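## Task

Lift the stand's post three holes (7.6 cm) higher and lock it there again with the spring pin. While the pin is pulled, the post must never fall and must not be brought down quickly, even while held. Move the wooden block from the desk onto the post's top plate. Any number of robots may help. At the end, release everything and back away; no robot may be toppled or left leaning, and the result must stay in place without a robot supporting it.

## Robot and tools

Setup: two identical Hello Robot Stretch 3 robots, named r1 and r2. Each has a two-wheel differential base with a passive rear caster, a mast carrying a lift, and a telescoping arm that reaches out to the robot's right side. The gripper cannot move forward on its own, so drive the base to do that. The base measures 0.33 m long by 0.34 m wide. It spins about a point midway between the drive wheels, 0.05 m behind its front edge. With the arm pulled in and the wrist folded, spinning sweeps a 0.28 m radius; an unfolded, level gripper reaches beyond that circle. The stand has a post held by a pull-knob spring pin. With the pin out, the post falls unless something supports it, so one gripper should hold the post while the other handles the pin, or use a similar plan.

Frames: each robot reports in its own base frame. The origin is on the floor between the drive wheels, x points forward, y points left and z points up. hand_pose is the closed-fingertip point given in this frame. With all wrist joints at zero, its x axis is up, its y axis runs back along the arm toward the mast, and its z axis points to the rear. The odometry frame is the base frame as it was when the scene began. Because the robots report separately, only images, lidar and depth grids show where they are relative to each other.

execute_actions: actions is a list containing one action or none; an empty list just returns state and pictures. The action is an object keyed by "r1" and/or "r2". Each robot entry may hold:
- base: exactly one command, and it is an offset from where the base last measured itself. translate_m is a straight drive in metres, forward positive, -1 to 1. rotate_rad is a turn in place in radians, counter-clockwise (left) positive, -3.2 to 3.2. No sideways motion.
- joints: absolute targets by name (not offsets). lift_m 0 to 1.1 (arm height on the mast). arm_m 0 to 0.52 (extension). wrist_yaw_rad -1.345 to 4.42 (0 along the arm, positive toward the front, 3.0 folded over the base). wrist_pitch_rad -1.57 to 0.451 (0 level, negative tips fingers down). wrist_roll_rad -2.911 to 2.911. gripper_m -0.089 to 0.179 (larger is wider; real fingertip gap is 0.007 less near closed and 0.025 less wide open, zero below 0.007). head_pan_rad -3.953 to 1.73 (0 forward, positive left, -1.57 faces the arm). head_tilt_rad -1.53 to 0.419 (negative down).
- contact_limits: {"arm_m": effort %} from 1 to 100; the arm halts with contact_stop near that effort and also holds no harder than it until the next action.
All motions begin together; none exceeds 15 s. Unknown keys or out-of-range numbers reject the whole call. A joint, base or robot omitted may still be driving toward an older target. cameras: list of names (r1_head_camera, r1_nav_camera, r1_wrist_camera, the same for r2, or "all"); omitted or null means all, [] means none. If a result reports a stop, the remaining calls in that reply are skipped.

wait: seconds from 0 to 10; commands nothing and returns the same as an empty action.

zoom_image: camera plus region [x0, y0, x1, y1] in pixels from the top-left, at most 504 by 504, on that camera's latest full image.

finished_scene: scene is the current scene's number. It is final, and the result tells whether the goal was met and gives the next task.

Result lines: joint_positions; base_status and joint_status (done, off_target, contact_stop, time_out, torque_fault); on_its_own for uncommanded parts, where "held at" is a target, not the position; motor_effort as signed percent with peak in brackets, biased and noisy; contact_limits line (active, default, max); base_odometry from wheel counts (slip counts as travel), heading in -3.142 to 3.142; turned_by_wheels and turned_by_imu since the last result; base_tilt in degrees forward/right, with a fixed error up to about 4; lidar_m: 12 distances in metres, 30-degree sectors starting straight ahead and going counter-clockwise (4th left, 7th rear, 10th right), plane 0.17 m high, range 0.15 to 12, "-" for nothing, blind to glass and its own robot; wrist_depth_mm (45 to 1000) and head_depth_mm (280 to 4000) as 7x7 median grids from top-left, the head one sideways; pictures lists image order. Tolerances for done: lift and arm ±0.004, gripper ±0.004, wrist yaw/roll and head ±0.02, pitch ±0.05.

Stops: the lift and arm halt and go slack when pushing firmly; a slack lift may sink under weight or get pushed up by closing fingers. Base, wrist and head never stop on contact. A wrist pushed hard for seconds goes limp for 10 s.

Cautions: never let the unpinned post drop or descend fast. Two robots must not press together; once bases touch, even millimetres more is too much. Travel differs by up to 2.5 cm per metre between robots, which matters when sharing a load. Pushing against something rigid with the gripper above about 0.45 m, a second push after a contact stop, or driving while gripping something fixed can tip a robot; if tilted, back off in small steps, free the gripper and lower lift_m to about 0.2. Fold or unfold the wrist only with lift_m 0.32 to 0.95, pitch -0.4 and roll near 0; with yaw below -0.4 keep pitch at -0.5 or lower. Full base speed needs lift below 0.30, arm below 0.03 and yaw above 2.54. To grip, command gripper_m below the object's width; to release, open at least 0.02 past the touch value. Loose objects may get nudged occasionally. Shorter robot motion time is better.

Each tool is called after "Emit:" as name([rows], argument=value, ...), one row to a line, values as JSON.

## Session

Emit:
execute_actions(actions=[])

Scene clock: 0.00 s.
r1.base_odometry: x=+0.000 y=+0.000 heading=+0.000 (m, m, rad; r1's odometry frame)
r1.turned_by_wheels: +0.000 (rad since the last result)
r1.turned_by_imu: +0.000 (rad since the last result)
r1.base_tilt: forward=+0.6 right=-0.6 (deg)
r1.lidar_m: 1.96 3.30 3.42 3.30 1.88 1.01 0.85 0.85 0.96 1.10 1.10 1.24
r1.head_depth_mm: 1900 1850 1821 1808 1819 1808 1803 / 2111 2251 2233 2194 2162 2161 2044 / 2149 2835 2879 2792 2777 2640 2208 / 2165 3337 - 3814 3781 3117 2202 / 2194 3384 - - - 3155 2173 / 2227 3438 - - - 3075 2172 / 2241 3520 - - - 3008 2151
r1.base_status: not commanded
r1.joint_positions: lift_m=+0.530 arm_m=+0.002 wrist_yaw_rad=+2.859 wrist_pitch_rad=-0.347 wrist_roll_rad=+0.015 gripper_m=+0.037 head_pan_rad=+0.010 head_tilt_rad=-0.017
r1.joint_status: not commanded
r1.motor_effort: left_wheel=-1 right_wheel=-1 lift_m=+36 arm_m=+0 wrist_yaw_rad=+1 wrist_pitch_rad=+7 wrist_roll_rad=+0 gripper_m=-1 head_pan_rad=+0 head_tilt_rad=+2 (%)
r1.hand_pose: x=+0.0436 y=+0.0769 z=+0.5584 quat_wxyz=(+0.219, +0.711, +0.022, +0.667) (m; r1's base frame)
r1.wrist_depth_mm: - - - - - - - / - - - - - - - / - - - - - - - / - - - - - - - / - - - - - - - / 883 885 - 905 942 943 956 / 753 - 754 780 759 793 805
r2.base_odometry: x=+0.000 y=+0.000 heading=+0.000 (m, m, rad; r2's odometry frame)
r2.turned_by_wheels: +0.000 (rad since the last result)
r2.turned_by_imu: +0.000 (rad since the last result)
r2.base_tilt: forward=-0.5 right=-0.9 (deg)
r2.lidar_m: 3.30 3.89 1.86 3.48 1.86 1.02 0.86 0.86 0.97 1.61 2.60 2.95
r2.head_depth_mm: 1756 2568 3895 - - 3391 2246 / 1758 2553 - - - 3008 2239 / 1747 2568 - - - 3371 2232 / 1320 2581 - - - 3362 2246 / 1755 2276 3861 3794 3787 3391 2236 / 1762 2571 3713 3788 3671 3348 2219 / 1784 2598 3535 3548 3550 3325 2231
r2.base_status: not commanded
r2.joint_positions: lift_m=+0.529 arm_m=+0.002 wrist_yaw_rad=+2.931 wrist_pitch_rad=-0.584 wrist_roll_rad=-0.005 gripper_m=+0.037 head_pan_rad=+0.005 head_tilt_rad=+0.012
r2.joint_status: not commanded
r2.motor_effort: left_wheel=+0 right_wheel=+0 lift_m=+22 arm_m=+0 wrist_yaw_rad=+0 wrist_pitch_rad=+4 wrist_roll_rad=+0 gripper_m=+0 head_pan_rad=+0 head_tilt_rad=+2 (%)
r2.hand_pose: x=+0.0208 y=+0.0492 z=+0.5067 quat_wxyz=(+0.274, +0.693, +0.132, +0.654) (m; r2's base frame)
r2.wrist_depth_mm: - - - - - - - / - - - - - - - / - - - - - - - / 992 - 967 969 980 979 997 / 848 834 875 870 859 845 840 / 730 734 - 742 750 728 731 / 643 648 - 658 634 644 644
pictures: r1_head_camera (sideways: a quarter turn clockwise sets it upright), r1_nav_camera (sideways: a quarter turn counterclockwise sets it upright), r1_wrist_camera, r2_head_camera (sideways: a quarter turn clockwise sets it upright), r2_nav_camera (sideways: a quarter turn counterclockwise sets it upright), r2_wrist_camera
Images, in order (width x height): r1_head_camera 896x504, r1_nav_camera 672x504, r1_wrist_camera 644x364, r2_head_camera 896x504, r2_nav_camera 672x504, r2_wrist_camera 644x364.

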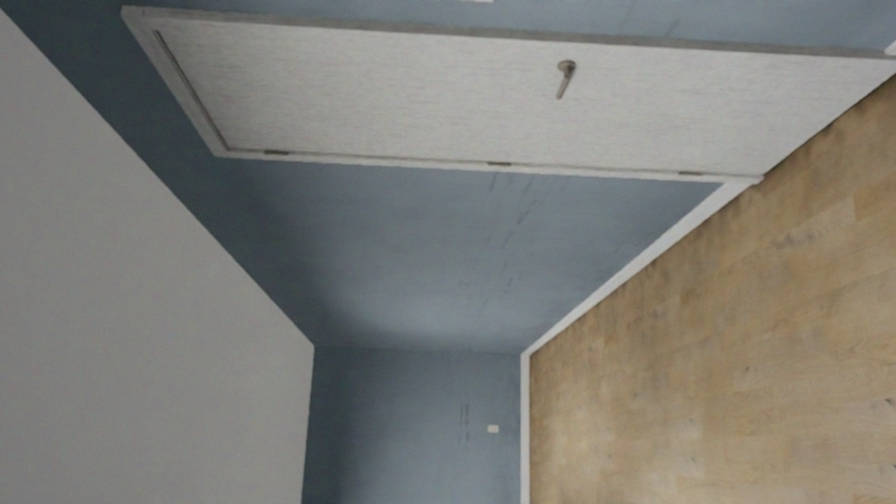

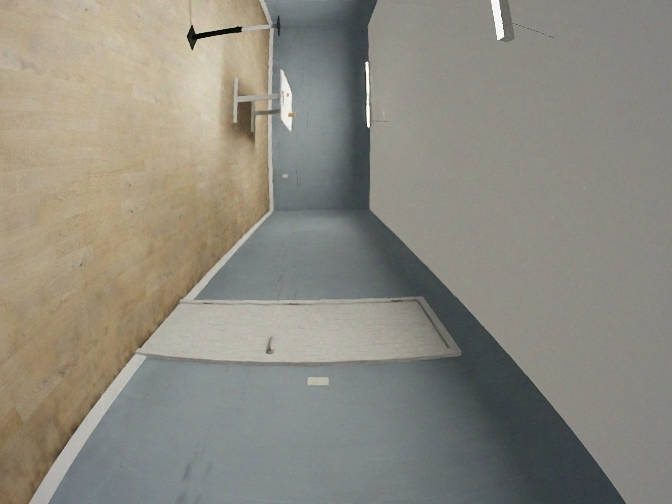

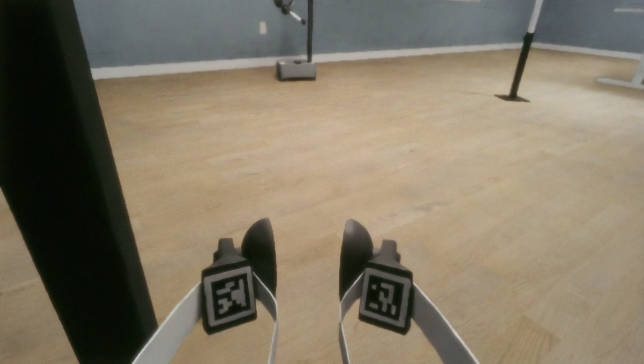

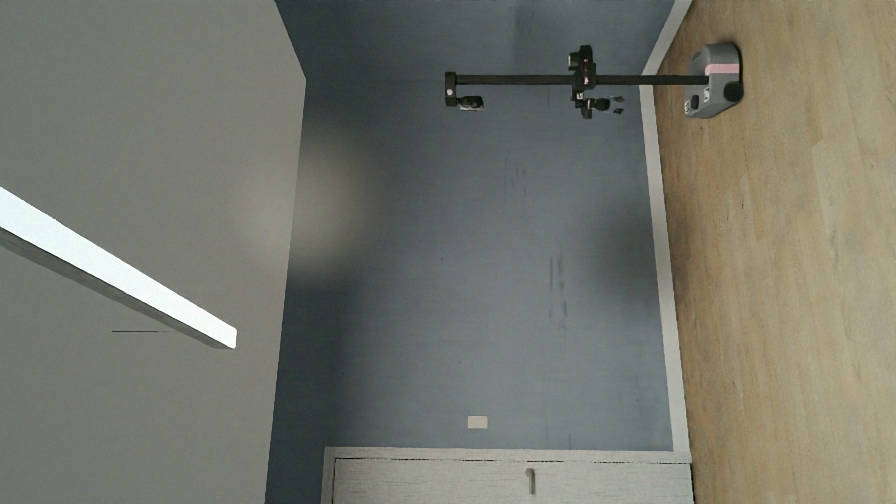

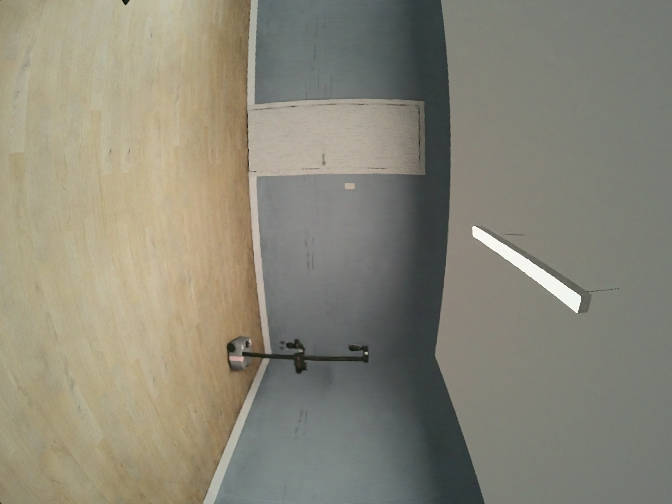

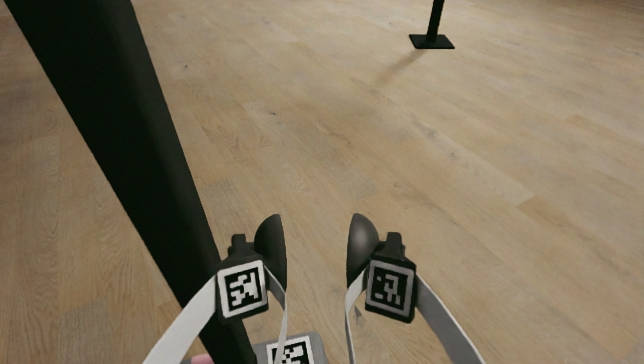

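Emit:
execute_actions([
  {"r1":{"base":{"rotate_rad":0.9},"joints":{"head_tilt_rad":-0.3,"lift_m":0.28,"wrist_pitch_rad":-0.45}},"r2":{"base":{"rotate_rad":1.1},"joints":{"lift_m":0.28,"head_tilt_rad":-0.4,"wrist_pitch_rad":-0.45}}},
], cameras=["r1_head_camera","r2_head_camera","r2_nav_camera"])

Scene clock: 4.77 s.
r1.base_odometry: x=+0.000 y=+0.000 heading=+0.900 (m, m, rad; r1's odometry frame)
r1.turned_by_wheels: +0.900 (rad since the last result)
r1.turned_by_imu: +0.902 (rad since the last result)
r1.base_tilt: forward=+0.4 right=-0.5 (deg)
r1.lidar_m: 3.32 3.32 2.70 1.14 0.87 0.85 0.90 1.12 1.10 1.16 1.66 4.88
r1.head_depth_mm: - - - - 2650 1961 1568 / - - - 3783 2652 1962 1553 / - - - - 2648 1950 1539 / - - - - 2618 1938 1546 / - - - - 2585 1933 1547 / - - - - 2564 1912 1530 / 3839 - - 3849 2538 1913 1530
r1.base_status: done
r1.joint_positions: lift_m=+0.280 arm_m=+0.002 wrist_yaw_rad=+2.859 wrist_pitch_rad=-0.466 wrist_roll_rad=+0.015 gripper_m=+0.037 head_pan_rad=+0.010 head_tilt_rad=-0.296
r1.joint_status: all done
r1.motor_effort: left_wheel=-2(6) right_wheel=+2(6) lift_m=+27(31) arm_m=-1(0) wrist_yaw_rad=+1(0) wrist_pitch_rad=+7(7) wrist_roll_rad=+0(0) gripper_m=+0(0) head_pan_rad=+0(0) head_tilt_rad=-1(24) (%)
r1.hand_pose: x=+0.0395 y=+0.0627 z=+0.2823 quat_wxyz=(+0.259, +0.709, +0.063, +0.653) (m; r1's base frame)
r1.wrist_depth_mm: - - - - - - - / - - - - - - - / - 879 897 926 965 999 - / - 700 702 737 735 747 756 / 555 577 605 600 603 608 618 / 487 - - 503 515 519 525 / - - - 440 423 446 448
r2.base_odometry: x=+0.000 y=+0.000 heading=+1.100 (m, m, rad; r2's odometry frame)
r2.turned_by_wheels: +1.100 (rad since the last result)
r2.turned_by_imu: +1.123 (rad since the last result)
r2.base_tilt: forward=-0.5 right=-0.8 (deg)
r2.lidar_m: 1.86 4.61 1.68 0.98 0.86 0.86 1.00 1.77 2.60 3.06 3.88 3.91
r2.head_depth_mm: 3593 3816 - 3454 2331 1739 1387 / 3846 - - 3375 2299 1732 1381 / - - - 3433 2282 1720 1381 / - - - 3412 2171 1727 1381 / - - - 3337 2277 1723 1383 / - - - 3374 2261 1714 1370 / - - - 3343 2252 1709 1368
r2.base_status: done
r2.joint_positions: lift_m=+0.280 arm_m=+0.002 wrist_yaw_rad=+2.931 wrist_pitch_rad=-0.469 wrist_roll_rad=-0.005 gripper_m=+0.037 head_pan_rad=+0.005 head_tilt_rad=-0.395
r2.joint_status: all done
r2.motor_effort: left_wheel=-2(5) right_wheel=+1(5) lift_m=+16(21) arm_m=+0(0) wrist_yaw_rad=+0(0) wrist_pitch_rad=+7(5) wrist_roll_rad=+0(0) gripper_m=+0(0) head_pan_rad=+0(1) head_tilt_rad=-1(26) (%)
r2.hand_pose: x=+0.0243 y=+0.0660 z=+0.2817 quat_wxyz=(+0.236, +0.699, +0.092, +0.669) (m; r2's base frame)
r2.wrist_depth_mm: - 912 - - - - - / - 987 - - - - - / 752 - 903 919 921 930 899 / 723 - 697 716 722 706 723 / 586 - 606 583 594 577 587 / 498 499 - 507 507 491 492 / - - - - 420 424 425
pictures: r1_head_camera (sideways: a quarter turn clockwise sets it upright), r2_head_camera (sideways: a quarter turn clockwise sets it upright), r2_nav_camera (sideways: a quarter turn counterclockwise sets it upright)
Images, in order (width x height): r1_head_camera 896x504, r2_head_camera 896x504, r2_nav_camera 672x504.

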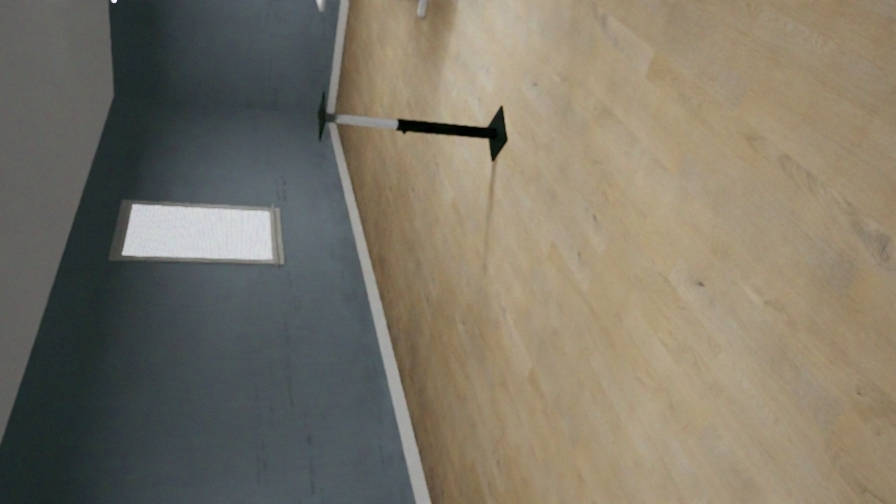

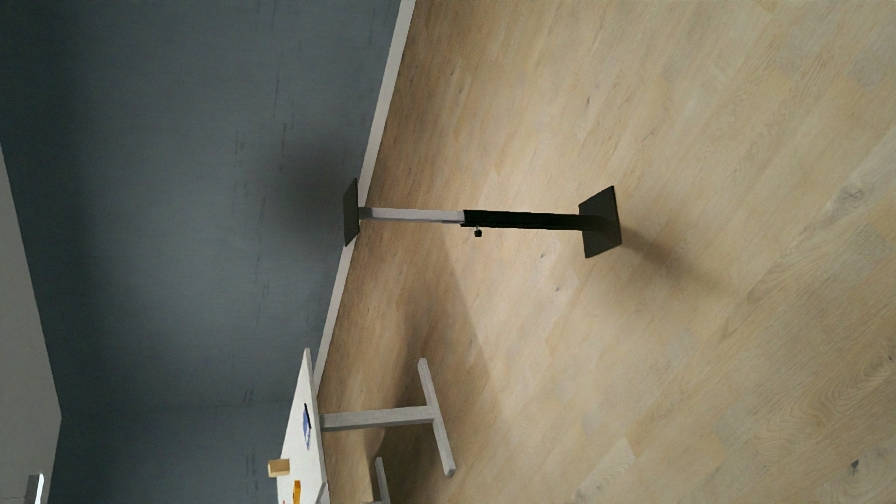

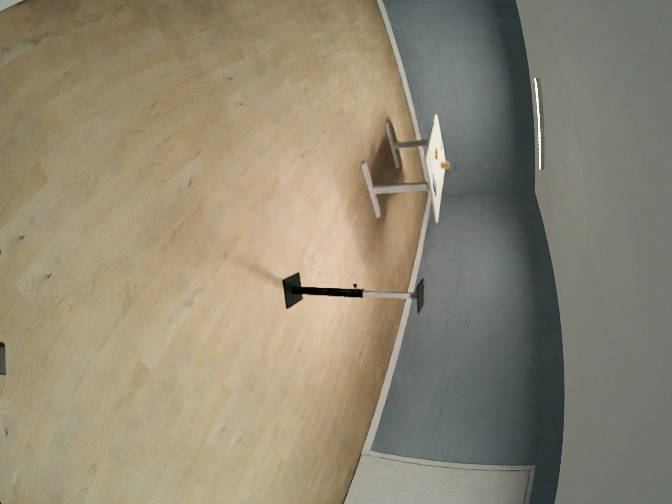

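Emit:
execute_actions([
  {"r1":{"base":{"rotate_rad":-0.35}},"r2":{"base":{"rotate_rad":0.36},"joints":{"head_pan_rad":-0.6}}},
], cameras=[])

Emit:
execute_actions([
  {"r1":{"base":{"translate_m":1}},"r2":{"base":{"translate_m":1}}},
], cameras=[])

Emit:
execute_actions([
  {"r1":{"base":{"translate_m":1},"joints":{"head_pan_rad":0.4,"head_tilt_rad":-0.5}},"r2":{"base":{"translate_m":0.75},"joints":{"head_pan_rad":-1.57,"head_tilt_rad":-0.7}}},
], cameras=["r1_head_camera","r2_head_camera"])

Scene clock: 15.23 s.
r1.base_odometry: x=+0.000 y=+0.000 heading=+0.550 (m, m, rad; r1's odometry frame)
r1.turned_by_wheels: -0.350 (rad since the last result)
r1.turned_by_imu: -0.349 (rad since the last result)
r1.base_tilt: forward=+0.5 right=-0.8 (deg)
r1.lidar_m: 4.87 3.30 3.45 1.78 1.00 0.85 0.85 0.97 1.10 1.10 1.25 2.07
r1.head_depth_mm: - - - - 2657 1952 1557 / - - - - 2648 1961 1553 / - - - - 2621 1947 1547 / - - - - 2607 1928 1543 / - - - - 2593 1917 1526 / - - - 3646 2577 1928 1530 / - - - 3855 2561 1895 1528
r1.base_status: done
r1.joint_positions: lift_m=+0.280 arm_m=+0.002 wrist_yaw_rad=+2.859 wrist_pitch_rad=-0.466 wrist_roll_rad=+0.015 gripper_m=+0.037 head_pan_rad=+0.010 head_tilt_rad=-0.297
r1.joint_status: not commanded
r1.motor_effort: left_wheel=+1(7) right_wheel=-3(9) lift_m=+28(28) arm_m=+0(1) wrist_yaw_rad=+1(0) wrist_pitch_rad=+7(7) wrist_roll_rad=+0(0) gripper_m=+1(0) head_pan_rad=+1(1) head_tilt_rad=-1(2) (%)
r1.hand_pose: x=+0.0395 y=+0.0627 z=+0.2823 quat_wxyz=(+0.259, +0.709, +0.063, +0.653) (m; r1's base frame)
r1.wrist_depth_mm: - - - - - - - / - - - - - - - / - 883 895 933 933 966 - / - 701 712 733 741 748 759 / 559 574 602 599 609 605 615 / 487 - - 502 517 517 515 / - - - 436 432 436 449
r2.base_odometry: x=+0.000 y=+0.000 heading=+1.460 (m, m, rad; r2's odometry frame)
r2.turned_by_wheels: +0.360 (rad since the last result)
r2.turned_by_imu: +0.366 (rad since the last result)
r2.base_tilt: forward=-0.5 right=-0.8 (deg)
r2.lidar_m: 3.48 2.34 1.10 0.87 0.86 0.92 1.39 2.60 2.81 3.26 3.89 1.86
r2.head_depth_mm: 3295 3421 3641 3452 2290 1734 1383 / 3425 3630 3903 3472 2295 1738 1384 / 3625 3816 - 3430 2273 1723 1372 / 3865 - - 3369 2269 1719 1374 / - - - 3400 2159 1715 1375 / - - - 3122 2264 1712 1378 / - - - 3320 2264 1699 1376
r2.base_status: done
r2.joint_positions: lift_m=+0.280 arm_m=+0.002 wrist_yaw_rad=+2.931 wrist_pitch_rad=-0.469 wrist_roll_rad=-0.005 gripper_m=+0.037 head_pan_rad=-0.593 head_tilt_rad=-0.395
r2.joint_status: all done
r2.motor_effort: left_wheel=-1(6) right_wheel=+1(6) lift_m=+16(16) arm_m=+0(0) wrist_yaw_rad=+0(1) wrist_pitch_rad=+7(7) wrist_roll_rad=+0(0) gripper_m=+0(0) head_pan_rad=-2(25) head_tilt_rad=-1(3) (%)
r2.hand_pose: x=+0.0243 y=+0.0660 z=+0.2818 quat_wxyz=(+0.236, +0.699, +0.092, +0.669) (m; r2's base frame)
r2.wrist_depth_mm: - 785 890 - - - - / - 838 960 - - - - / 735 - 913 928 930 917 920 / 715 - 702 717 722 703 701 / 584 - 603 598 599 584 583 / 496 504 - 508 507 492 489 / - - - - 422 425 423
pictures: none
No camera images: the call's "cameras" was empty. Leave "cameras" out to get every camera's image.

Scene clock: 20.17 s.
r1.base_odometry: x=+0.852 y=+0.523 heading=+0.550 (m, m, rad; r1's odometry frame)
r1.turned_by_wheels: +0.000 (rad since the last result)
r1.turned_by_imu: +0.004 (rad since the last result)
r1.base_tilt: forward=+0.5 right=-0.5 (deg)
r1.lidar_m: 3.87 2.32 3.46 3.44 2.14 1.83 1.83 1.57 1.33 1.33 1.49 2.58
r1.head_depth_mm: - - - - 2654 1956 1556 / - - - - 2637 1955 1550 / - - - 3916 2625 1930 1546 / - - - - 2591 1921 1537 / - - - - 2604 1918 1534 / - - - 3673 2447 1903 1529 / - - - 3834 2547 1907 1528
r1.base_status: done
r1.joint_positions: lift_m=+0.280 arm_m=+0.002 wrist_yaw_rad=+2.859 wrist_pitch_rad=-0.467 wrist_roll_rad=+0.015 gripper_m=+0.037 head_pan_rad=+0.010 head_tilt_rad=-0.297
r1.joint_status: not commanded
r1.motor_effort: left_wheel=+1(8) right_wheel=-3(6) lift_m=+28(28) arm_m=+0(1) wrist_yaw_rad=+1(1) wrist_pitch_rad=+7(7) wrist_roll_rad=+0(0) gripper_m=+0(1) head_pan_rad=+0(1) head_tilt_rad=-1(1) (%)
r1.hand_pose: x=+0.0395 y=+0.0627 z=+0.2821 quat_wxyz=(+0.260, +0.709, +0.064, +0.653) (m; r1's base frame)
r1.wrist_depth_mm: - - - - - - - / - - - - - - - / - 890 892 933 942 990 970 / - 687 707 718 736 753 774 / 561 575 597 598 601 608 611 / 482 - - 500 515 513 522 / - - - 433 427 446 448
r2.base_odometry: x=+0.111 y=+0.994 heading=+1.460 (m, m, rad; r2's odometry frame)
r2.turned_by_wheels: +0.000 (rad since the last result)
r2.turned_by_imu: +0.004 (rad since the last result)
r2.base_tilt: forward=-0.5 right=-0.9 (deg)
r2.lidar_m: 2.48 3.40 1.60 1.27 1.26 1.35 2.03 3.53 2.73 2.74 1.04 3.80
r2.head_depth_mm: 2945 3094 3304 3370 2305 1730 1382 / 3122 3281 3484 3008 2118 1562 1343 / 3303 3395 3732 3413 2305 1710 1362 / 3436 3664 - 3345 2295 1717 1379 / 3733 - - 3346 2271 1706 1368 / - - - 3304 2270 1708 1369 / - - - 3370 2265 1707 1369
r2.base_status: done
r2.joint_positions: lift_m=+0.280 arm_m=+0.002 wrist_yaw_rad=+2.931 wrist_pitch_rad=-0.468 wrist_roll_rad=-0.005 gripper_m=+0.037 head_pan_rad=-0.593 head_tilt_rad=-0.396
r2.joint_status: not commanded
r2.motor_effort: left_wheel=-1(5) right_wheel=+1(6) lift_m=+16(16) arm_m=+0(0) wrist_yaw_rad=+0(0) wrist_pitch_rad=+7(7) wrist_roll_rad=+0(0) gripper_m=+0(0) head_pan_rad=-3(3) head_tilt_rad=-2(1) (%)
r2.hand_pose: x=+0.0244 y=+0.0661 z=+0.2819 quat_wxyz=(+0.236, +0.699, +0.092, +0.669) (m; r2's base frame)
r2.wrist_depth_mm: - - - - - - - / - - - - - - - / 936 - 942 914 926 910 895 / 712 - 724 717 714 718 711 / 585 - 609 587 613 578 580 / 489 500 - 509 512 495 490 / - - - - 418 427 426
pictures: none
No camera images: the call's "cameras" was empty. Leave "cameras" out to get every camera's image.

Scene clock: 25.10 s.
r1.base_odometry: x=+1.705 y=+1.046 heading=+0.550 (m, m, rad; r1's odometry frame)
r1.turned_by_wheels: +0.000 (rad since the last result)
r1.turned_by_imu: +0.003 (rad since the last result)
r1.base_tilt: forward=+0.6 right=-0.7 (deg)
r1.lidar_m: 2.87 1.38 3.22 3.22 3.29 2.80 2.80 1.84 1.55 1.55 1.80 3.07
r1.head_depth_mm: - - 3832 2608 1975 1576 1328 / - - 3786 2605 1971 1579 1327 / - - 3807 2579 1957 1578 1319 / - - 3505 2564 1945 1568 1311 / 3955 - 3469 2431 1875 1559 1308 / 3538 3777 3466 2244 1930 1567 1314 / 3154 3408 3440 2416 1922 1559 1313
r1.base_status: done
r1.joint_positions: lift_m=+0.280 arm_m=+0.002 wrist_yaw_rad=+2.859 wrist_pitch_rad=-0.467 wrist_roll_rad=+0.015 gripper_m=+0.037 head_pan_rad=+0.393 head_tilt_rad=-0.495
r1.joint_status: all done
r1.motor_effort: left_wheel=+0(8) right_wheel=-2(6) lift_m=+27(28) arm_m=-1(1) wrist_yaw_rad=+1(0) wrist_pitch_rad=+7(7) wrist_roll_rad=-1(0) gripper_m=+1(0) head_pan_rad=+3(25) head_tilt_rad=-2(21) (%)
r1.hand_pose: x=+0.0394 y=+0.0626 z=+0.2821 quat_wxyz=(+0.260, +0.709, +0.064, +0.653) (m; r1's base frame)
r1.wrist_depth_mm: - - - - - - - / - - - - - - - / - 875 911 927 961 975 - / - 697 705 713 750 761 770 / 560 579 597 599 599 610 617 / 490 - - 504 519 518 530 / - - - 438 425 441 447
r2.base_odometry: x=+0.194 y=+1.739 heading=+1.460 (m, m, rad; r2's odometry frame)
r2.turned_by_wheels: +0.000 (rad since the last result)
r2.turned_by_imu: +0.003 (rad since the last result)
r2.base_tilt: forward=-0.5 right=-0.9 (deg)
r2.lidar_m: 1.74 4.16 1.97 1.57 1.55 1.68 2.53 4.20 2.14 0.79 3.22 1.77
r2.head_depth_mm: 3351 3620 2373 2022 1629 1365 1175 / 3205 3538 2367 2043 1639 1357 1169 / 3071 3383 2474 2008 1624 1354 1165 / 2953 3248 915 1963 1526 1347 1165 / 2817 3117 2653 2031 1620 1350 1156 / 2741 3025 2671 2002 1600 1354 1156 / 2588 2879 2662 1994 1603 1345 1165
r2.base_status: done
r2.joint_positions: lift_m=+0.280 arm_m=+0.002 wrist_yaw_rad=+2.931 wrist_pitch_rad=-0.468 wrist_roll_rad=-0.005 gripper_m=+0.037 head_pan_rad=-1.563 head_tilt_rad=-0.691
r2.joint_status: all done
r2.motor_effort: left_wheel=-1(5) right_wheel=+1(5) lift_m=+16(16) arm_m=+0(0) wrist_yaw_rad=+0(1) wrist_pitch_rad=+7(7) wrist_roll_rad=+0(0) gripper_m=+0(1) head_pan_rad=-3(32) head_tilt_rad=-3(21) (%)
r2.hand_pose: x=+0.0244 y=+0.0661 z=+0.2819 quat_wxyz=(+0.236, +0.699, +0.092, +0.669) (m; r2's base frame)
r2.wrist_depth_mm: - - - - - - - / - - - - - - - / 927 - 902 923 911 926 911 / 712 - 719 707 713 710 707 / 585 - 608 597 610 577 586 / 497 504 - 511 505 491 493 / - - - - 423 428 421
pictures: r1_head_camera (sideways: a quarter turn clockwise sets it upright), r2_head_camera (sideways: a quarter turn clockwise sets it upright)
Images, in order (width x height): r1_head_camera 896x504, r2_head_camera 896x504.

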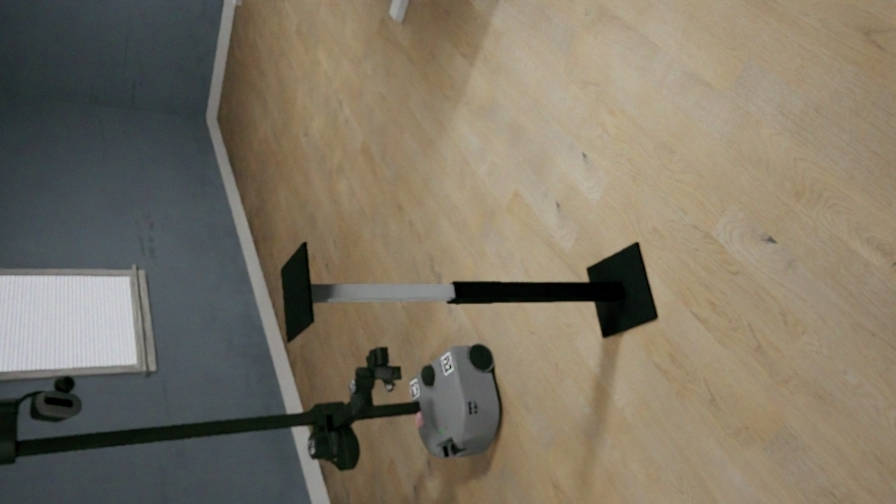

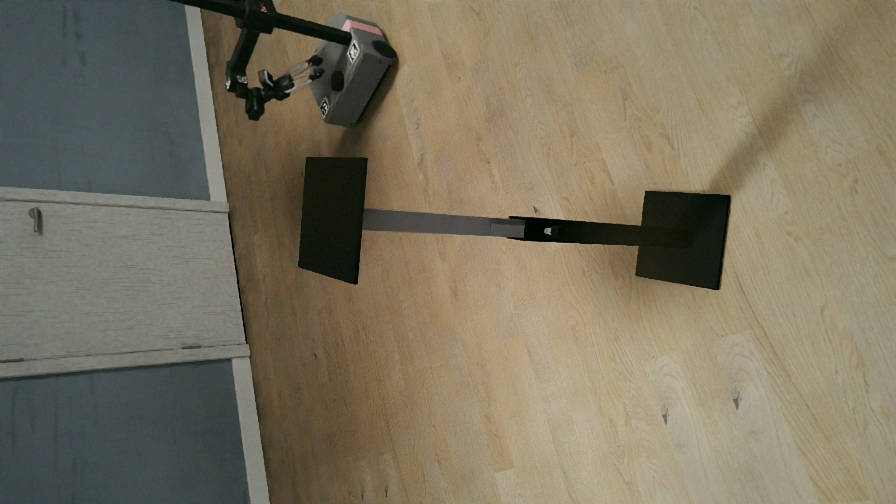

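Emit:
execute_actions([
  {"r1":{"base":{"translate_m":0.75},"joints":{"head_pan_rad":-1.57,"head_tilt_rad":-0.6}},"r2":{"joints":{"lift_m":0.42,"wrist_pitch_rad":-0.4}}},
], cameras=[])

Emit:
execute_actions([
  {"r1":{"base":{"rotate_rad":2.46}},"r2":{"joints":{"wrist_yaw_rad":0,"gripper_m":0.08,"arm_m":0.1}}},
], cameras=[])

Emit:
execute_actions([
  {"r1":{"joints":{"lift_m":0.68,"wrist_pitch_rad":-0.4,"arm_m":0.1}},"r2":{"joints":{"wrist_pitch_rad":0,"arm_m":0.25,"lift_m":0.39}}},
], cameras=["r2_wrist_camera"])

Emit:
execute_actions([
  {"r1":{"joints":{"wrist_yaw_rad":0,"wrist_pitch_rad":0,"gripper_m":0.12}}},
], cameras=["r1_wrist_camera","r1_head_camera"])

Scene clock: 38.10 s.
r1.base_odometry: x=+2.344 y=+1.438 heading=+0.550 (m, m, rad; r1's odometry frame)
r1.turned_by_wheels: +0.000 (rad since the last result)
r1.turned_by_imu: +0.003 (rad since the last result)
r1.base_tilt: forward=+0.5 right=-0.5 (deg)
r1.lidar_m: 2.11 3.56 0.79 3.03 3.48 3.54 3.54 2.05 1.73 1.75 2.01 3.42
r1.head_depth_mm: 1438 1557 1736 1914 1756 1459 1253 / 1467 1621 1794 1978 1758 1466 1258 / 1514 1666 1833 2021 1749 1459 1246 / 1553 1712 1913 2075 1737 1449 1248 / 1592 1770 1973 2110 1739 1457 1246 / 1653 1821 2036 2172 1732 1446 1243 / 1689 1877 2125 2159 1736 1447 1241
r1.base_status: done
r1.joint_positions: lift_m=+0.280 arm_m=+0.002 wrist_yaw_rad=+2.859 wrist_pitch_rad=-0.467 wrist_roll_rad=+0.015 gripper_m=+0.037 head_pan_rad=-1.563 head_tilt_rad=-0.594
r1.joint_status: all done
r1.motor_effort: left_wheel=+0(8) right_wheel=-2(6) lift_m=+28(27) arm_m=+0(0) wrist_yaw_rad=+0(2) wrist_pitch_rad=+7(7) wrist_roll_rad=+0(1) gripper_m=+0(0) head_pan_rad=-2(29) head_tilt_rad=-3(15) (%)
r1.hand_pose: x=+0.0394 y=+0.0626 z=+0.2821 quat_wxyz=(+0.260, +0.709, +0.064, +0.653) (m; r1's base frame)
r1.wrist_depth_mm: - - - - - - - / - - - - - - - / - 890 879 933 883 949 - / - 707 704 732 734 735 764 / 563 571 597 597 600 599 620 / 479 - - 500 509 516 520 / - - - 434 427 438 442
r2.base_odometry: x=+0.194 y=+1.739 heading=+1.460 (m, m, rad; r2's odometry frame)
r2.turned_by_wheels: +0.000 (rad since the last result)
r2.turned_by_imu: +0.001 (rad since the last result)
r2.base_tilt: forward=-0.5 right=-0.8 (deg)
r2.lidar_m: 1.73 4.18 1.97 1.57 1.56 1.68 2.53 4.23 4.13 0.79 3.22 1.76
r2.head_depth_mm: 3349 3645 2687 2046 1632 1369 1170 / 3220 3543 2702 2051 1634 1365 1169 / 2979 3359 1627 1911 1621 1352 1169 / 2873 3290 917 1878 1534 1339 1164 / 2811 3171 2662 2019 1624 1354 1160 / 2700 3010 2658 1997 1608 1349 1159 / 2599 2927 2648 1989 1604 1343 1156
r2.base_status: not commanded
r2.joint_positions: lift_m=+0.420 arm_m=+0.002 wrist_yaw_rad=+2.931 wrist_pitch_rad=-0.419 wrist_roll_rad=-0.005 gripper_m=+0.037 head_pan_rad=-1.563 head_tilt_rad=-0.691
r2.joint_status: all done
r2.motor_effort: left_wheel=-1(1) right_wheel=+1(1) lift_m=+27(30) arm_m=+0(0) wrist_yaw_rad=+0(1) wrist_pitch_rad=+7(11) wrist_roll_rad=+0(0) gripper_m=+0(0) head_pan_rad=-1(1) head_tilt_rad=-4(4) (%)
r2.hand_pose: x=+0.0257 y=+0.0724 z=+0.4320 quat_wxyz=(+0.219, +0.701, +0.074, +0.674) (m; r2's base frame)
r2.wrist_depth_mm: - - - - - - - / - - - - - - - / - - - - - - - / - - - - - - - / 856 - 874 860 868 829 824 / 703 700 - 700 721 695 712 / 602 606 601 594 587 598 592
pictures: none
No camera images: the call's "cameras" was empty. Leave "cameras" out to get every camera's image.

Scene clock: 40.93 s.
r1.base_odometry: x=+2.344 y=+1.438 heading=+3.010 (m, m, rad; r1's odometry frame)
r1.turned_by_wheels: +2.460 (rad since the last result)
r1.turned_by_imu: +2.451 (rad since the last result)
r1.base_tilt: forward=+0.6 right=-0.6 (deg)
r1.lidar_m: 3.62 3.53 2.34 1.77 1.75 1.86 2.68 2.10 4.07 0.79 3.03 3.22
r1.head_depth_mm: 3155 3574 2981 2206 1764 1464 1257 / 3061 3379 2941 2221 1758 1461 1250 / 2930 3205 2967 2222 1749 1461 1248 / 2723 3020 1585 1449 1653 1374 1247 / 2687 2966 2674 2006 1735 1454 1240 / 2568 2834 2937 2190 1744 1451 1241 / 2534 2740 2877 2182 1739 1444 1240
r1.base_status: done
r1.joint_positions: lift_m=+0.280 arm_m=+0.002 wrist_yaw_rad=+2.859 wrist_pitch_rad=-0.467 wrist_roll_rad=+0.015 gripper_m=+0.037 head_pan_rad=-1.563 head_tilt_rad=-0.594
r1.joint_status: not commanded
r1.motor_effort: left_wheel=-2(8) right_wheel=+1(11) lift_m=+28(28) arm_m=-1(1) wrist_yaw_rad=+1(1) wrist_pitch_rad=+7(7) wrist_roll_rad=+0(0) gripper_m=+0(0) head_pan_rad=-2(2) head_tilt_rad=-3(3) (%)
r1.hand_pose: x=+0.0394 y=+0.0626 z=+0.2821 quat_wxyz=(+0.260, +0.709, +0.064, +0.653) (m; r1's base frame)
r1.wrist_depth_mm: - - - - - - - / - - - - - - - / - 900 905 915 934 968 999 / - 710 713 722 728 756 767 / 553 576 599 585 609 605 616 / 481 - - 504 521 516 524 / - - - 429 429 446 450
r2.base_odometry: x=+0.194 y=+1.739 heading=+1.460 (m, m, rad; r2's odometry frame)
r2.turned_by_wheels: +0.000 (rad since the last result)
r2.turned_by_imu: +0.000 (rad since the last result)
r2.base_tilt: forward=-0.5 right=-0.8 (deg)
r2.lidar_m: 1.74 4.18 1.98 1.57 1.56 1.68 2.53 4.21 4.10 0.79 3.21 1.76
r2.head_depth_mm: 3370 3720 2728 2037 1637 1370 1170 / 3217 3562 2705 2036 1619 1359 1169 / 3030 3351 2466 2028 1640 1358 1196 / 2852 3197 917 1828 1534 1341 - / 2798 3093 2518 1890 1619 1359 1158 / 2743 3030 2646 1996 1618 1352 1159 / 2610 2898 2631 2007 1609 1349 1158
r2.base_status: not commanded
r2.joint_positions: lift_m=+0.420 arm_m=+0.100 wrist_yaw_rad=+0.003 wrist_pitch_rad=-0.419 wrist_roll_rad=-0.005 gripper_m=+0.080 head_pan_rad=-1.563 head_tilt_rad=-0.691
r2.joint_status: all done
r2.motor_effort: left_wheel=-1(1) right_wheel=+2(0) lift_m=+28(28) arm_m=+3(4) wrist_yaw_rad=-5(6) wrist_pitch_rad=+7(7) wrist_roll_rad=+0(0) gripper_m=+0(81) head_pan_rad=-3(3) head_tilt_rad=-3(5) (%)
r2.hand_pose: x=-0.0208 y=-0.4690 z=+0.4320 quat_wxyz=(+0.694, +0.149, -0.689, -0.146) (m; r2's base frame)
r2.wrist_depth_mm: - - - - - - - / - - - - - - - / - - - - - - - / - - - 997 - - - / 856 834 895 803 886 849 842 / 701 707 675 675 694 698 699 / 602 605 600 601 599 598 593
pictures: none
No camera images: the call's "cameras" was empty. Leave "cameras" out to get every camera's image.

Scene clock: 45.40 s.
r1.base_odometry: x=+2.344 y=+1.438 heading=+3.010 (m, m, rad; r1's odometry frame)
r1.turned_by_wheels: +0.000 (rad since the last result)
r1.turned_by_imu: +0.001 (rad since the last result)
r1.base_tilt: forward=+0.6 right=-0.4 (deg)
r1.lidar_m: 3.62 3.53 2.34 1.77 1.76 1.86 2.67 2.11 4.07 0.79 3.04 3.22
r1.head_depth_mm: 3155 3527 2992 2208 1760 1460 1306 / 3000 3374 2976 2211 1753 1469 - / 2925 3263 2966 2196 1747 1455 - / 2748 3050 1646 1297 1653 1377 - / 2682 2961 2673 1994 1747 1447 1269 / 2595 2851 2933 2187 1746 1454 1237 / 2499 2746 2830 2171 1734 1443 1241
r1.base_status: not commanded
r1.joint_positions: lift_m=+0.680 arm_m=+0.100 wrist_yaw_rad=+2.859 wrist_pitch_rad=-0.421 wrist_roll_rad=+0.015 gripper_m=+0.037 head_pan_rad=-1.563 head_tilt_rad=-0.594
r1.joint_status: all done
r1.motor_effort: left_wheel=-2(2) right_wheel=+2(2) lift_m=+44(47) arm_m=+7(11) wrist_yaw_rad=+0(1) wrist_pitch_rad=+9(10) wrist_roll_rad=+0(0) gripper_m=+1(1) head_pan_rad=-2(2) head_tilt_rad=-3(4) (%)
r1.hand_pose: x=+0.0411 y=-0.0294 z=+0.6916 quat_wxyz=(+0.244, +0.710, +0.048, +0.659) (m; r1's base frame)
r1.wrist_depth_mm: - - - - - - - / - - - - - - - / - - - - - - - / - - - - - - - / - - - - - - - / - - - - - - - / 864 855 871 880 886 922 930
r2.base_odometry: x=+0.194 y=+1.739 heading=+1.460 (m, m, rad; r2's odometry frame)
r2.turned_by_wheels: +0.000 (rad since the last result)
r2.turned_by_imu: +0.000 (rad since the last result)
r2.base_tilt: forward=-0.5 right=-0.8 (deg)
r2.lidar_m: 1.73 4.17 1.97 1.57 1.55 1.67 2.53 4.20 4.10 0.79 3.22 1.76
r2.head_depth_mm: 3361 3684 2693 2035 1641 1366 1172 / 3183 3489 2713 2020 1632 1351 1162 / 3064 3423 2459 2024 1635 1393 1136 / 2845 1542 916 1849 1533 1369 1140 / 2777 3076 2665 1882 1613 1342 1162 / 2733 3002 2662 2014 1611 1351 1159 / 2613 2889 2648 1990 1602 1342 1158
r2.base_status: not commanded
r2.joint_positions: lift_m=+0.390 arm_m=+0.250 wrist_yaw_rad=+0.002 wrist_pitch_rad=-0.022 wrist_roll_rad=-0.005 gripper_m=+0.080 head_pan_rad=-1.563 head_tilt_rad=-0.691
r2.joint_status: all done
r2.motor_effort: left_wheel=-1(1) right_wheel=+1(0) lift_m=+16(27) arm_m=+3(3) wrist_yaw_rad=-3(4) wrist_pitch_rad=+9(8) wrist_roll_rad=+0(0) gripper_m=+0(0) head_pan_rad=-3(3) head_tilt_rad=-5(6) (%)
r2.hand_pose: x=-0.0210 y=-0.6504 z=+0.4993 quat_wxyz=(+0.709, +0.009, -0.705, -0.008) (m; r2's base frame)
r2.wrist_depth_mm: - - - 836 - - - / - - - - - - - / - - - - - - - / - - - - - - - / - - - - - - - / - - - - - - - / 922 919 905 831 894 894 893
pictures: r2_wrist_camera
Images, in order (width x height): r2_wrist_camera 644x364.

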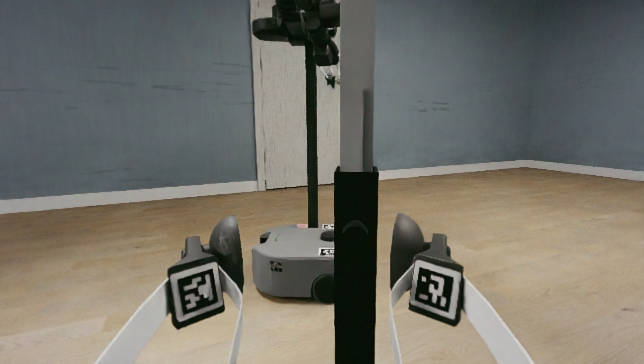

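Scene clock: 47.83 s.
r1.base_odometry: x=+2.344 y=+1.438 heading=+3.010 (m, m, rad; r1's odometry frame)
r1.turned_by_wheels: +0.000 (rad since the last result)
r1.turned_by_imu: +0.000 (rad since the last result)
r1.base_tilt: forward=+0.4 right=-0.4 (deg)
r1.lidar_m: 3.63 3.53 2.34 1.77 1.75 1.86 2.68 2.11 4.06 0.79 3.03 3.22
r1.head_depth_mm: 3164 3496 3011 2218 1757 1459 1309 / 3037 3407 2974 2206 1751 1460 - / 2927 3270 2948 2194 1759 1491 - / 2751 3044 1644 1301 1627 1343 1242 / 2694 2979 2674 1999 1739 1453 1244 / 2587 2838 2928 2205 1744 1451 1243 / 2522 2763 2878 2173 1725 1452 1237
r1.base_status: not commanded
r1.joint_positions: lift_m=+0.680 arm_m=+0.100 wrist_yaw_rad=+0.003 wrist_pitch_rad=-0.025 wrist_roll_rad=+0.015 gripper_m=+0.120 head_pan_rad=-1.563 head_tilt_rad=-0.594
r1.joint_status: all done
r1.motor_effort: left_wheel=-2(2) right_wheel=+2(2) lift_m=+44(44) arm_m=+5(6) wrist_yaw_rad=+0(2) wrist_pitch_rad=+11(11) wrist_roll_rad=+0(0) gripper_m=+0(81) head_pan_rad=-2(2) head_tilt_rad=-4(3) (%)
r1.hand_pose: x=-0.0208 y=-0.5001 z=+0.7879 quat_wxyz=(+0.702, +0.010, -0.712, -0.008) (m; r1's base frame)
r1.wrist_depth_mm: - - - - - - - / - - - - - - - / - - - - - - - / - - - - - - - / - - - - - - - / - - - - - - - / - - - - - - -
r2.base_odometry: x=+0.194 y=+1.739 heading=+1.460 (m, m, rad; r2's odometry frame)
r2.turned_by_wheels: +0.000 (rad since the last result)
r2.turned_by_imu: +0.000 (rad since the last result)
r2.base_tilt: forward=-0.5 right=-0.8 (deg)
r2.lidar_m: 1.73 4.16 1.98 1.57 1.56 1.67 2.53 4.22 4.12 0.79 3.21 1.76
r2.head_depth_mm: 3346 3689 2710 2020 1629 1367 1170 / 3230 3493 2704 2032 1625 1360 1166 / 3058 3406 2358 2018 1630 1395 1141 / 2839 1526 917 1836 1530 1363 1144 / 2796 3114 2683 1886 1625 1354 1156 / 2719 3023 2646 1999 1607 1344 1165 / 2628 2903 2653 1997 1610 1340 1152
r2.base_status: not commanded
r2.joint_positions: lift_m=+0.390 arm_m=+0.250 wrist_yaw_rad=+0.002 wrist_pitch_rad=-0.022 wrist_roll_rad=-0.005 gripper_m=+0.080 head_pan_rad=-1.563 head_tilt_rad=-0.691
r2.joint_status: not commanded
r2.motor_effort: left_wheel=-1(1) right_wheel=+1(1) lift_m=+16(16) arm_m=+3(3) wrist_yaw_rad=-3(2) wrist_pitch_rad=+9(9) wrist_roll_rad=+0(0) gripper_m=+0(0) head_pan_rad=-2(2) head_tilt_rad=-4(4) (%)
r2.hand_pose: x=-0.0210 y=-0.6504 z=+0.4993 quat_wxyz=(+0.709, +0.009, -0.705, -0.008) (m; r2's base frame)
r2.wrist_depth_mm: - - - 751 - - - / - - - - - - - / - - - - - - - / - - - - - - - / - - - - - - - / - - - - - - - / 933 924 931 824 891 926 896
pictures: r1_head_camera (sideways: a quarter turn clockwise sets it upright), r1_wrist_camera
Images, in order (width x height): r1_head_camera 896x504, r1_wrist_camera 644x364.

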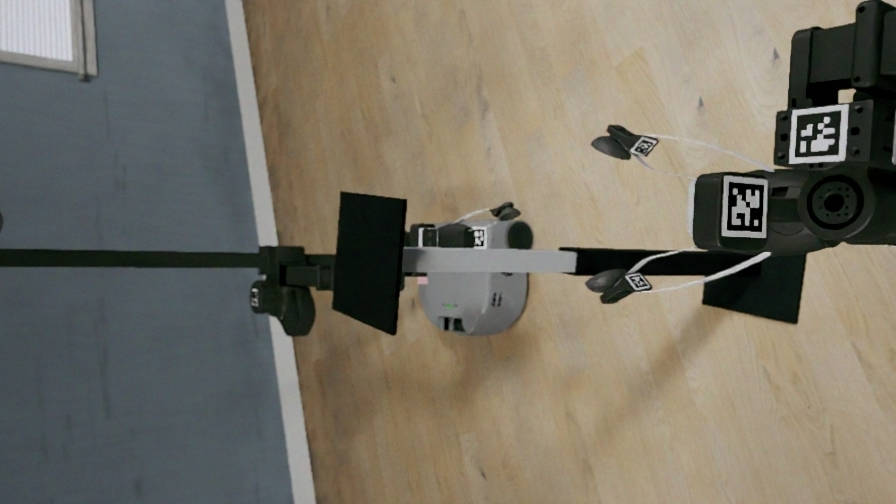

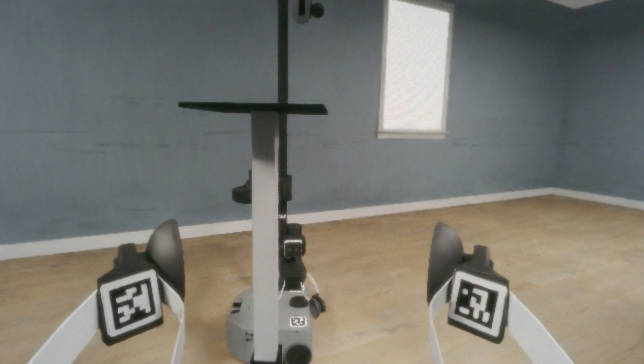

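Emit:
execute_actions([
  {"r1":{"base":{"translate_m":0.048},"joints":{"arm_m":0.33}},"r2":{"base":{"translate_m":-0.036},"joints":{"arm_m":0.33}}},
], cameras=["r1_wrist_camera","r2_wrist_camera"])

Scene clock: 53.00 s.
r1.base_odometry: x=+2.297 y=+1.444 heading=+3.010 (m, m, rad; r1's odometry frame)
r1.turned_by_wheels: +0.000 (rad since the last result)
r1.turned_by_imu: +0.001 (rad since the last result)
r1.base_tilt: forward=+0.5 right=-0.5 (deg)
r1.lidar_m: 3.57 3.49 2.36 1.79 1.77 1.88 2.72 2.15 4.02 0.79 3.01 3.18
r1.head_depth_mm: 3142 3531 2988 2237 1777 1491 1282 / 3045 3373 2951 2193 1933 1436 1252 / 2896 3189 2949 2190 - 1416 1247 / 2753 3036 1656 1263 1697 1409 1247 / 2698 2972 2777 2045 1738 1453 1243 / 2577 2817 2924 2169 1733 1441 1242 / 2501 2716 2870 2184 1741 1441 1236
r1.base_status: done
r1.joint_positions: lift_m=+0.680 arm_m=+0.330 wrist_yaw_rad=+0.001 wrist_pitch_rad=-0.024 wrist_roll_rad=+0.015 gripper_m=+0.120 head_pan_rad=-1.563 head_tilt_rad=-0.594
r1.joint_status: all done
r1.motor_effort: left_wheel=-2(4) right_wheel=+2(7) lift_m=+44(44) arm_m=+6(6) wrist_yaw_rad=+1(1) wrist_pitch_rad=+11(11) wrist_roll_rad=+0(0) gripper_m=+1(0) head_pan_rad=-2(2) head_tilt_rad=-4(4) (%)
r1.hand_pose: x=-0.0211 y=-0.7301 z=+0.7882 quat_wxyz=(+0.702, +0.009, -0.712, -0.008) (m; r1's base frame)
r1.wrist_depth_mm: - - - - - - - / - 192 252 231 - - - / - - - - - - - / - - - - - - - / - - - - - - - / - - - - - - - / - - - - - - -
r2.base_odometry: x=+0.190 y=+1.703 heading=+1.460 (m, m, rad; r2's odometry frame)
r2.turned_by_wheels: +0.000 (rad since the last result)
r2.turned_by_imu: +0.000 (rad since the last result)
r2.base_tilt: forward=-0.4 right=-0.8 (deg)
r2.lidar_m: 1.77 4.13 1.96 1.56 1.54 1.66 2.51 4.18 4.13 0.79 3.23 1.81
r2.head_depth_mm: 3393 3722 2697 2057 1626 1364 1177 / 3210 3506 2697 2043 1633 1354 1161 / 3067 3413 2645 2027 1622 - 1148 / 2880 1556 910 1833 1580 1290 1168 / 2814 3110 2675 1898 1613 1347 1163 / 2723 3041 2634 2012 1610 1347 1160 / 2601 2903 2638 1985 1614 1348 1154
r2.base_status: done
r2.joint_positions: lift_m=+0.390 arm_m=+0.330 wrist_yaw_rad=+0.002 wrist_pitch_rad=-0.022 wrist_roll_rad=-0.005 gripper_m=+0.080 head_pan_rad=-1.563 head_tilt_rad=-0.691
r2.joint_status: all done
r2.motor_effort: left_wheel=-1(4) right_wheel=+1(2) lift_m=+16(16) arm_m=+3(4) wrist_yaw_rad=-3(3) wrist_pitch_rad=+9(8) wrist_roll_rad=+0(0) gripper_m=+0(0) head_pan_rad=-3(3) head_tilt_rad=-3(5) (%)
r2.hand_pose: x=-0.0210 y=-0.7304 z=+0.4993 quat_wxyz=(+0.709, +0.009, -0.705, -0.008) (m; r2's base frame)
r2.wrist_depth_mm: - - - 215 - - - / - - - 220 - - - / - - - 226 - - - / - - - 230 - - - / - - - 232 - - - / - - - 238 - - - / 906 916 904 245 869 874 906
pictures: r1_wrist_camera, r2_wrist_camera
Images, in order (width x height): r1_wrist_camera 644x364, r2_wrist_camera 644x364.

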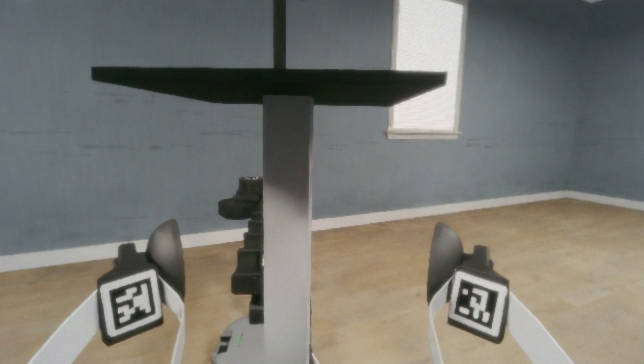

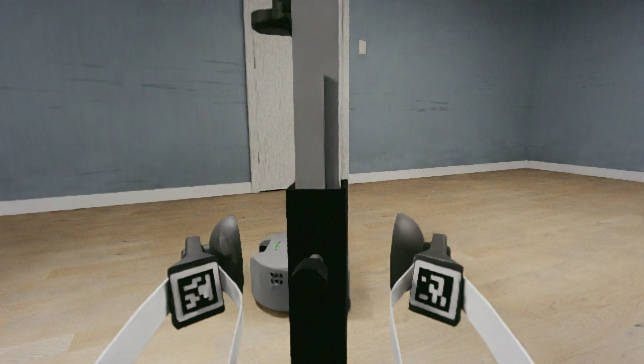

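Emit:
execute_actions([
  {"r1":{"base":{"translate_m":0.012},"joints":{"arm_m":0.4,"lift_m":0.71,"gripper_m":0.07}},"r2":{"base":{"translate_m":0.005},"joints":{"arm_m":0.385,"lift_m":0.368,"gripper_m":0.06}}},
], cameras=["r1_wrist_camera","r2_wrist_camera"])

Scene clock: 58.20 s.
r1.base_odometry: x=+2.285 y=+1.446 heading=+3.010 (m, m, rad; r1's odometry frame)
r1.turned_by_wheels: +0.000 (rad since the last result)
r1.turned_by_imu: +0.001 (rad since the last result)
r1.base_tilt: forward=+0.3 right=-0.7 (deg)
r1.lidar_m: 3.55 3.47 2.38 1.80 1.78 1.89 2.72 2.16 4.02 0.79 3.00 3.20
r1.head_depth_mm: 3072 3525 2987 2208 1764 1479 - / 2991 3383 2996 2316 - 1419 1244 / 2908 3179 2947 847 1665 1465 1243 / 2718 3016 1729 1293 1675 1374 1248 / 2689 2945 2787 2120 1744 1449 1246 / 2584 2837 2919 2170 1730 1440 1247 / 2490 2715 2868 2189 1729 1447 1238
r1.base_status: done
r1.joint_positions: lift_m=+0.710 arm_m=+0.400 wrist_yaw_rad=+0.001 wrist_pitch_rad=-0.024 wrist_roll_rad=+0.015 gripper_m=+0.070 head_pan_rad=-1.563 head_tilt_rad=-0.594
r1.joint_status: all done
r1.motor_effort: left_wheel=-2(3) right_wheel=+1(7) lift_m=+44(47) arm_m=+7(6) wrist_yaw_rad=+0(1) wrist_pitch_rad=+10(10) wrist_roll_rad=+0(0) gripper_m=+0(82) head_pan_rad=-2(2) head_tilt_rad=-3(3) (%)
r1.hand_pose: x=-0.0211 y=-0.8001 z=+0.8182 quat_wxyz=(+0.702, +0.009, -0.712, -0.008) (m; r1's base frame)
r1.wrist_depth_mm: - - - - - - - / - - - - - - - / - - - - - - - / - - - 159 - - - / - - - 163 - - - / - - 609 167 - - - / - - 549 171 - - -
r2.base_odometry: x=+0.191 y=+1.708 heading=+1.459 (m, m, rad; r2's odometry frame)
r2.turned_by_wheels: +0.000 (rad since the last result)
r2.turned_by_imu: +0.000 (rad since the last result)
r2.base_tilt: forward=-0.5 right=-0.9 (deg)
r2.lidar_m: 1.77 4.14 1.96 1.56 1.55 1.66 2.51 4.18 4.13 0.79 3.23 1.79
r2.head_depth_mm: 3362 3729 2730 2041 1626 1363 1164 / 3253 3549 2706 2023 1629 1358 1167 / 3103 3448 2555 2031 1638 1331 1166 / 2845 1426 911 1825 1582 1321 1154 / 2784 3109 2645 1925 1611 1353 1161 / 2716 3008 2679 2003 1610 1351 1158 / 2628 2919 2650 1996 1612 1336 1158
r2.base_status: done
r2.joint_positions: lift_m=+0.368 arm_m=+0.385 wrist_yaw_rad=+0.002 wrist_pitch_rad=-0.022 wrist_roll_rad=-0.005 gripper_m=+0.060 head_pan_rad=-1.563 head_tilt_rad=-0.691
r2.joint_status: all done
r2.motor_effort: left_wheel=-1(4) right_wheel=+1(5) lift_m=+16(16) arm_m=+3(3) wrist_yaw_rad=-2(3) wrist_pitch_rad=+8(9) wrist_roll_rad=+0(0) gripper_m=+0(73) head_pan_rad=-1(3) head_tilt_rad=-3(5) (%)
r2.hand_pose: x=-0.0210 y=-0.7854 z=+0.4773 quat_wxyz=(+0.709, +0.009, -0.705, -0.007) (m; r2's base frame)
r2.wrist_depth_mm: - - - 161 - - - / - - - 166 - - - / - - - 170 - - - / - - - 167 - - - / - - - 170 - - - / - - - 149 - - - / 873 887 852 181 866 860 850
pictures: r1_wrist_camera, r2_wrist_camera
Images, in order (width x height): r1_wrist_camera 644x364, r2_wrist_camera 644x364.

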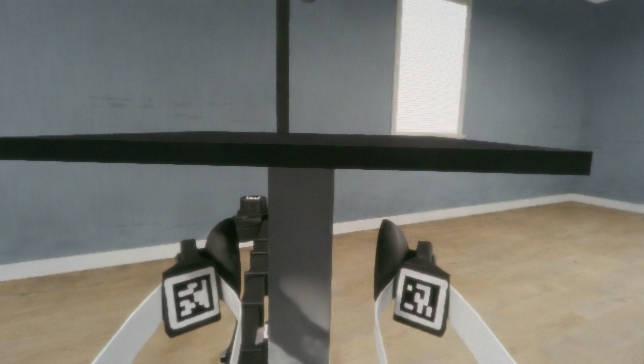

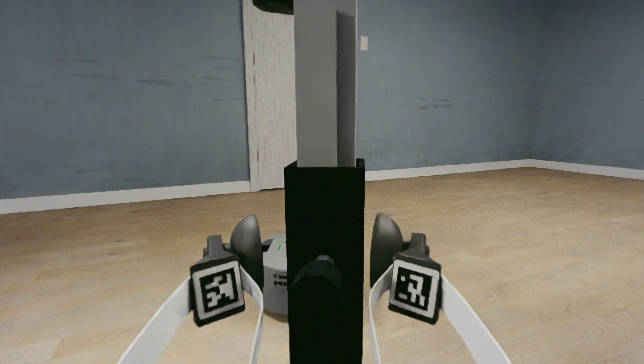

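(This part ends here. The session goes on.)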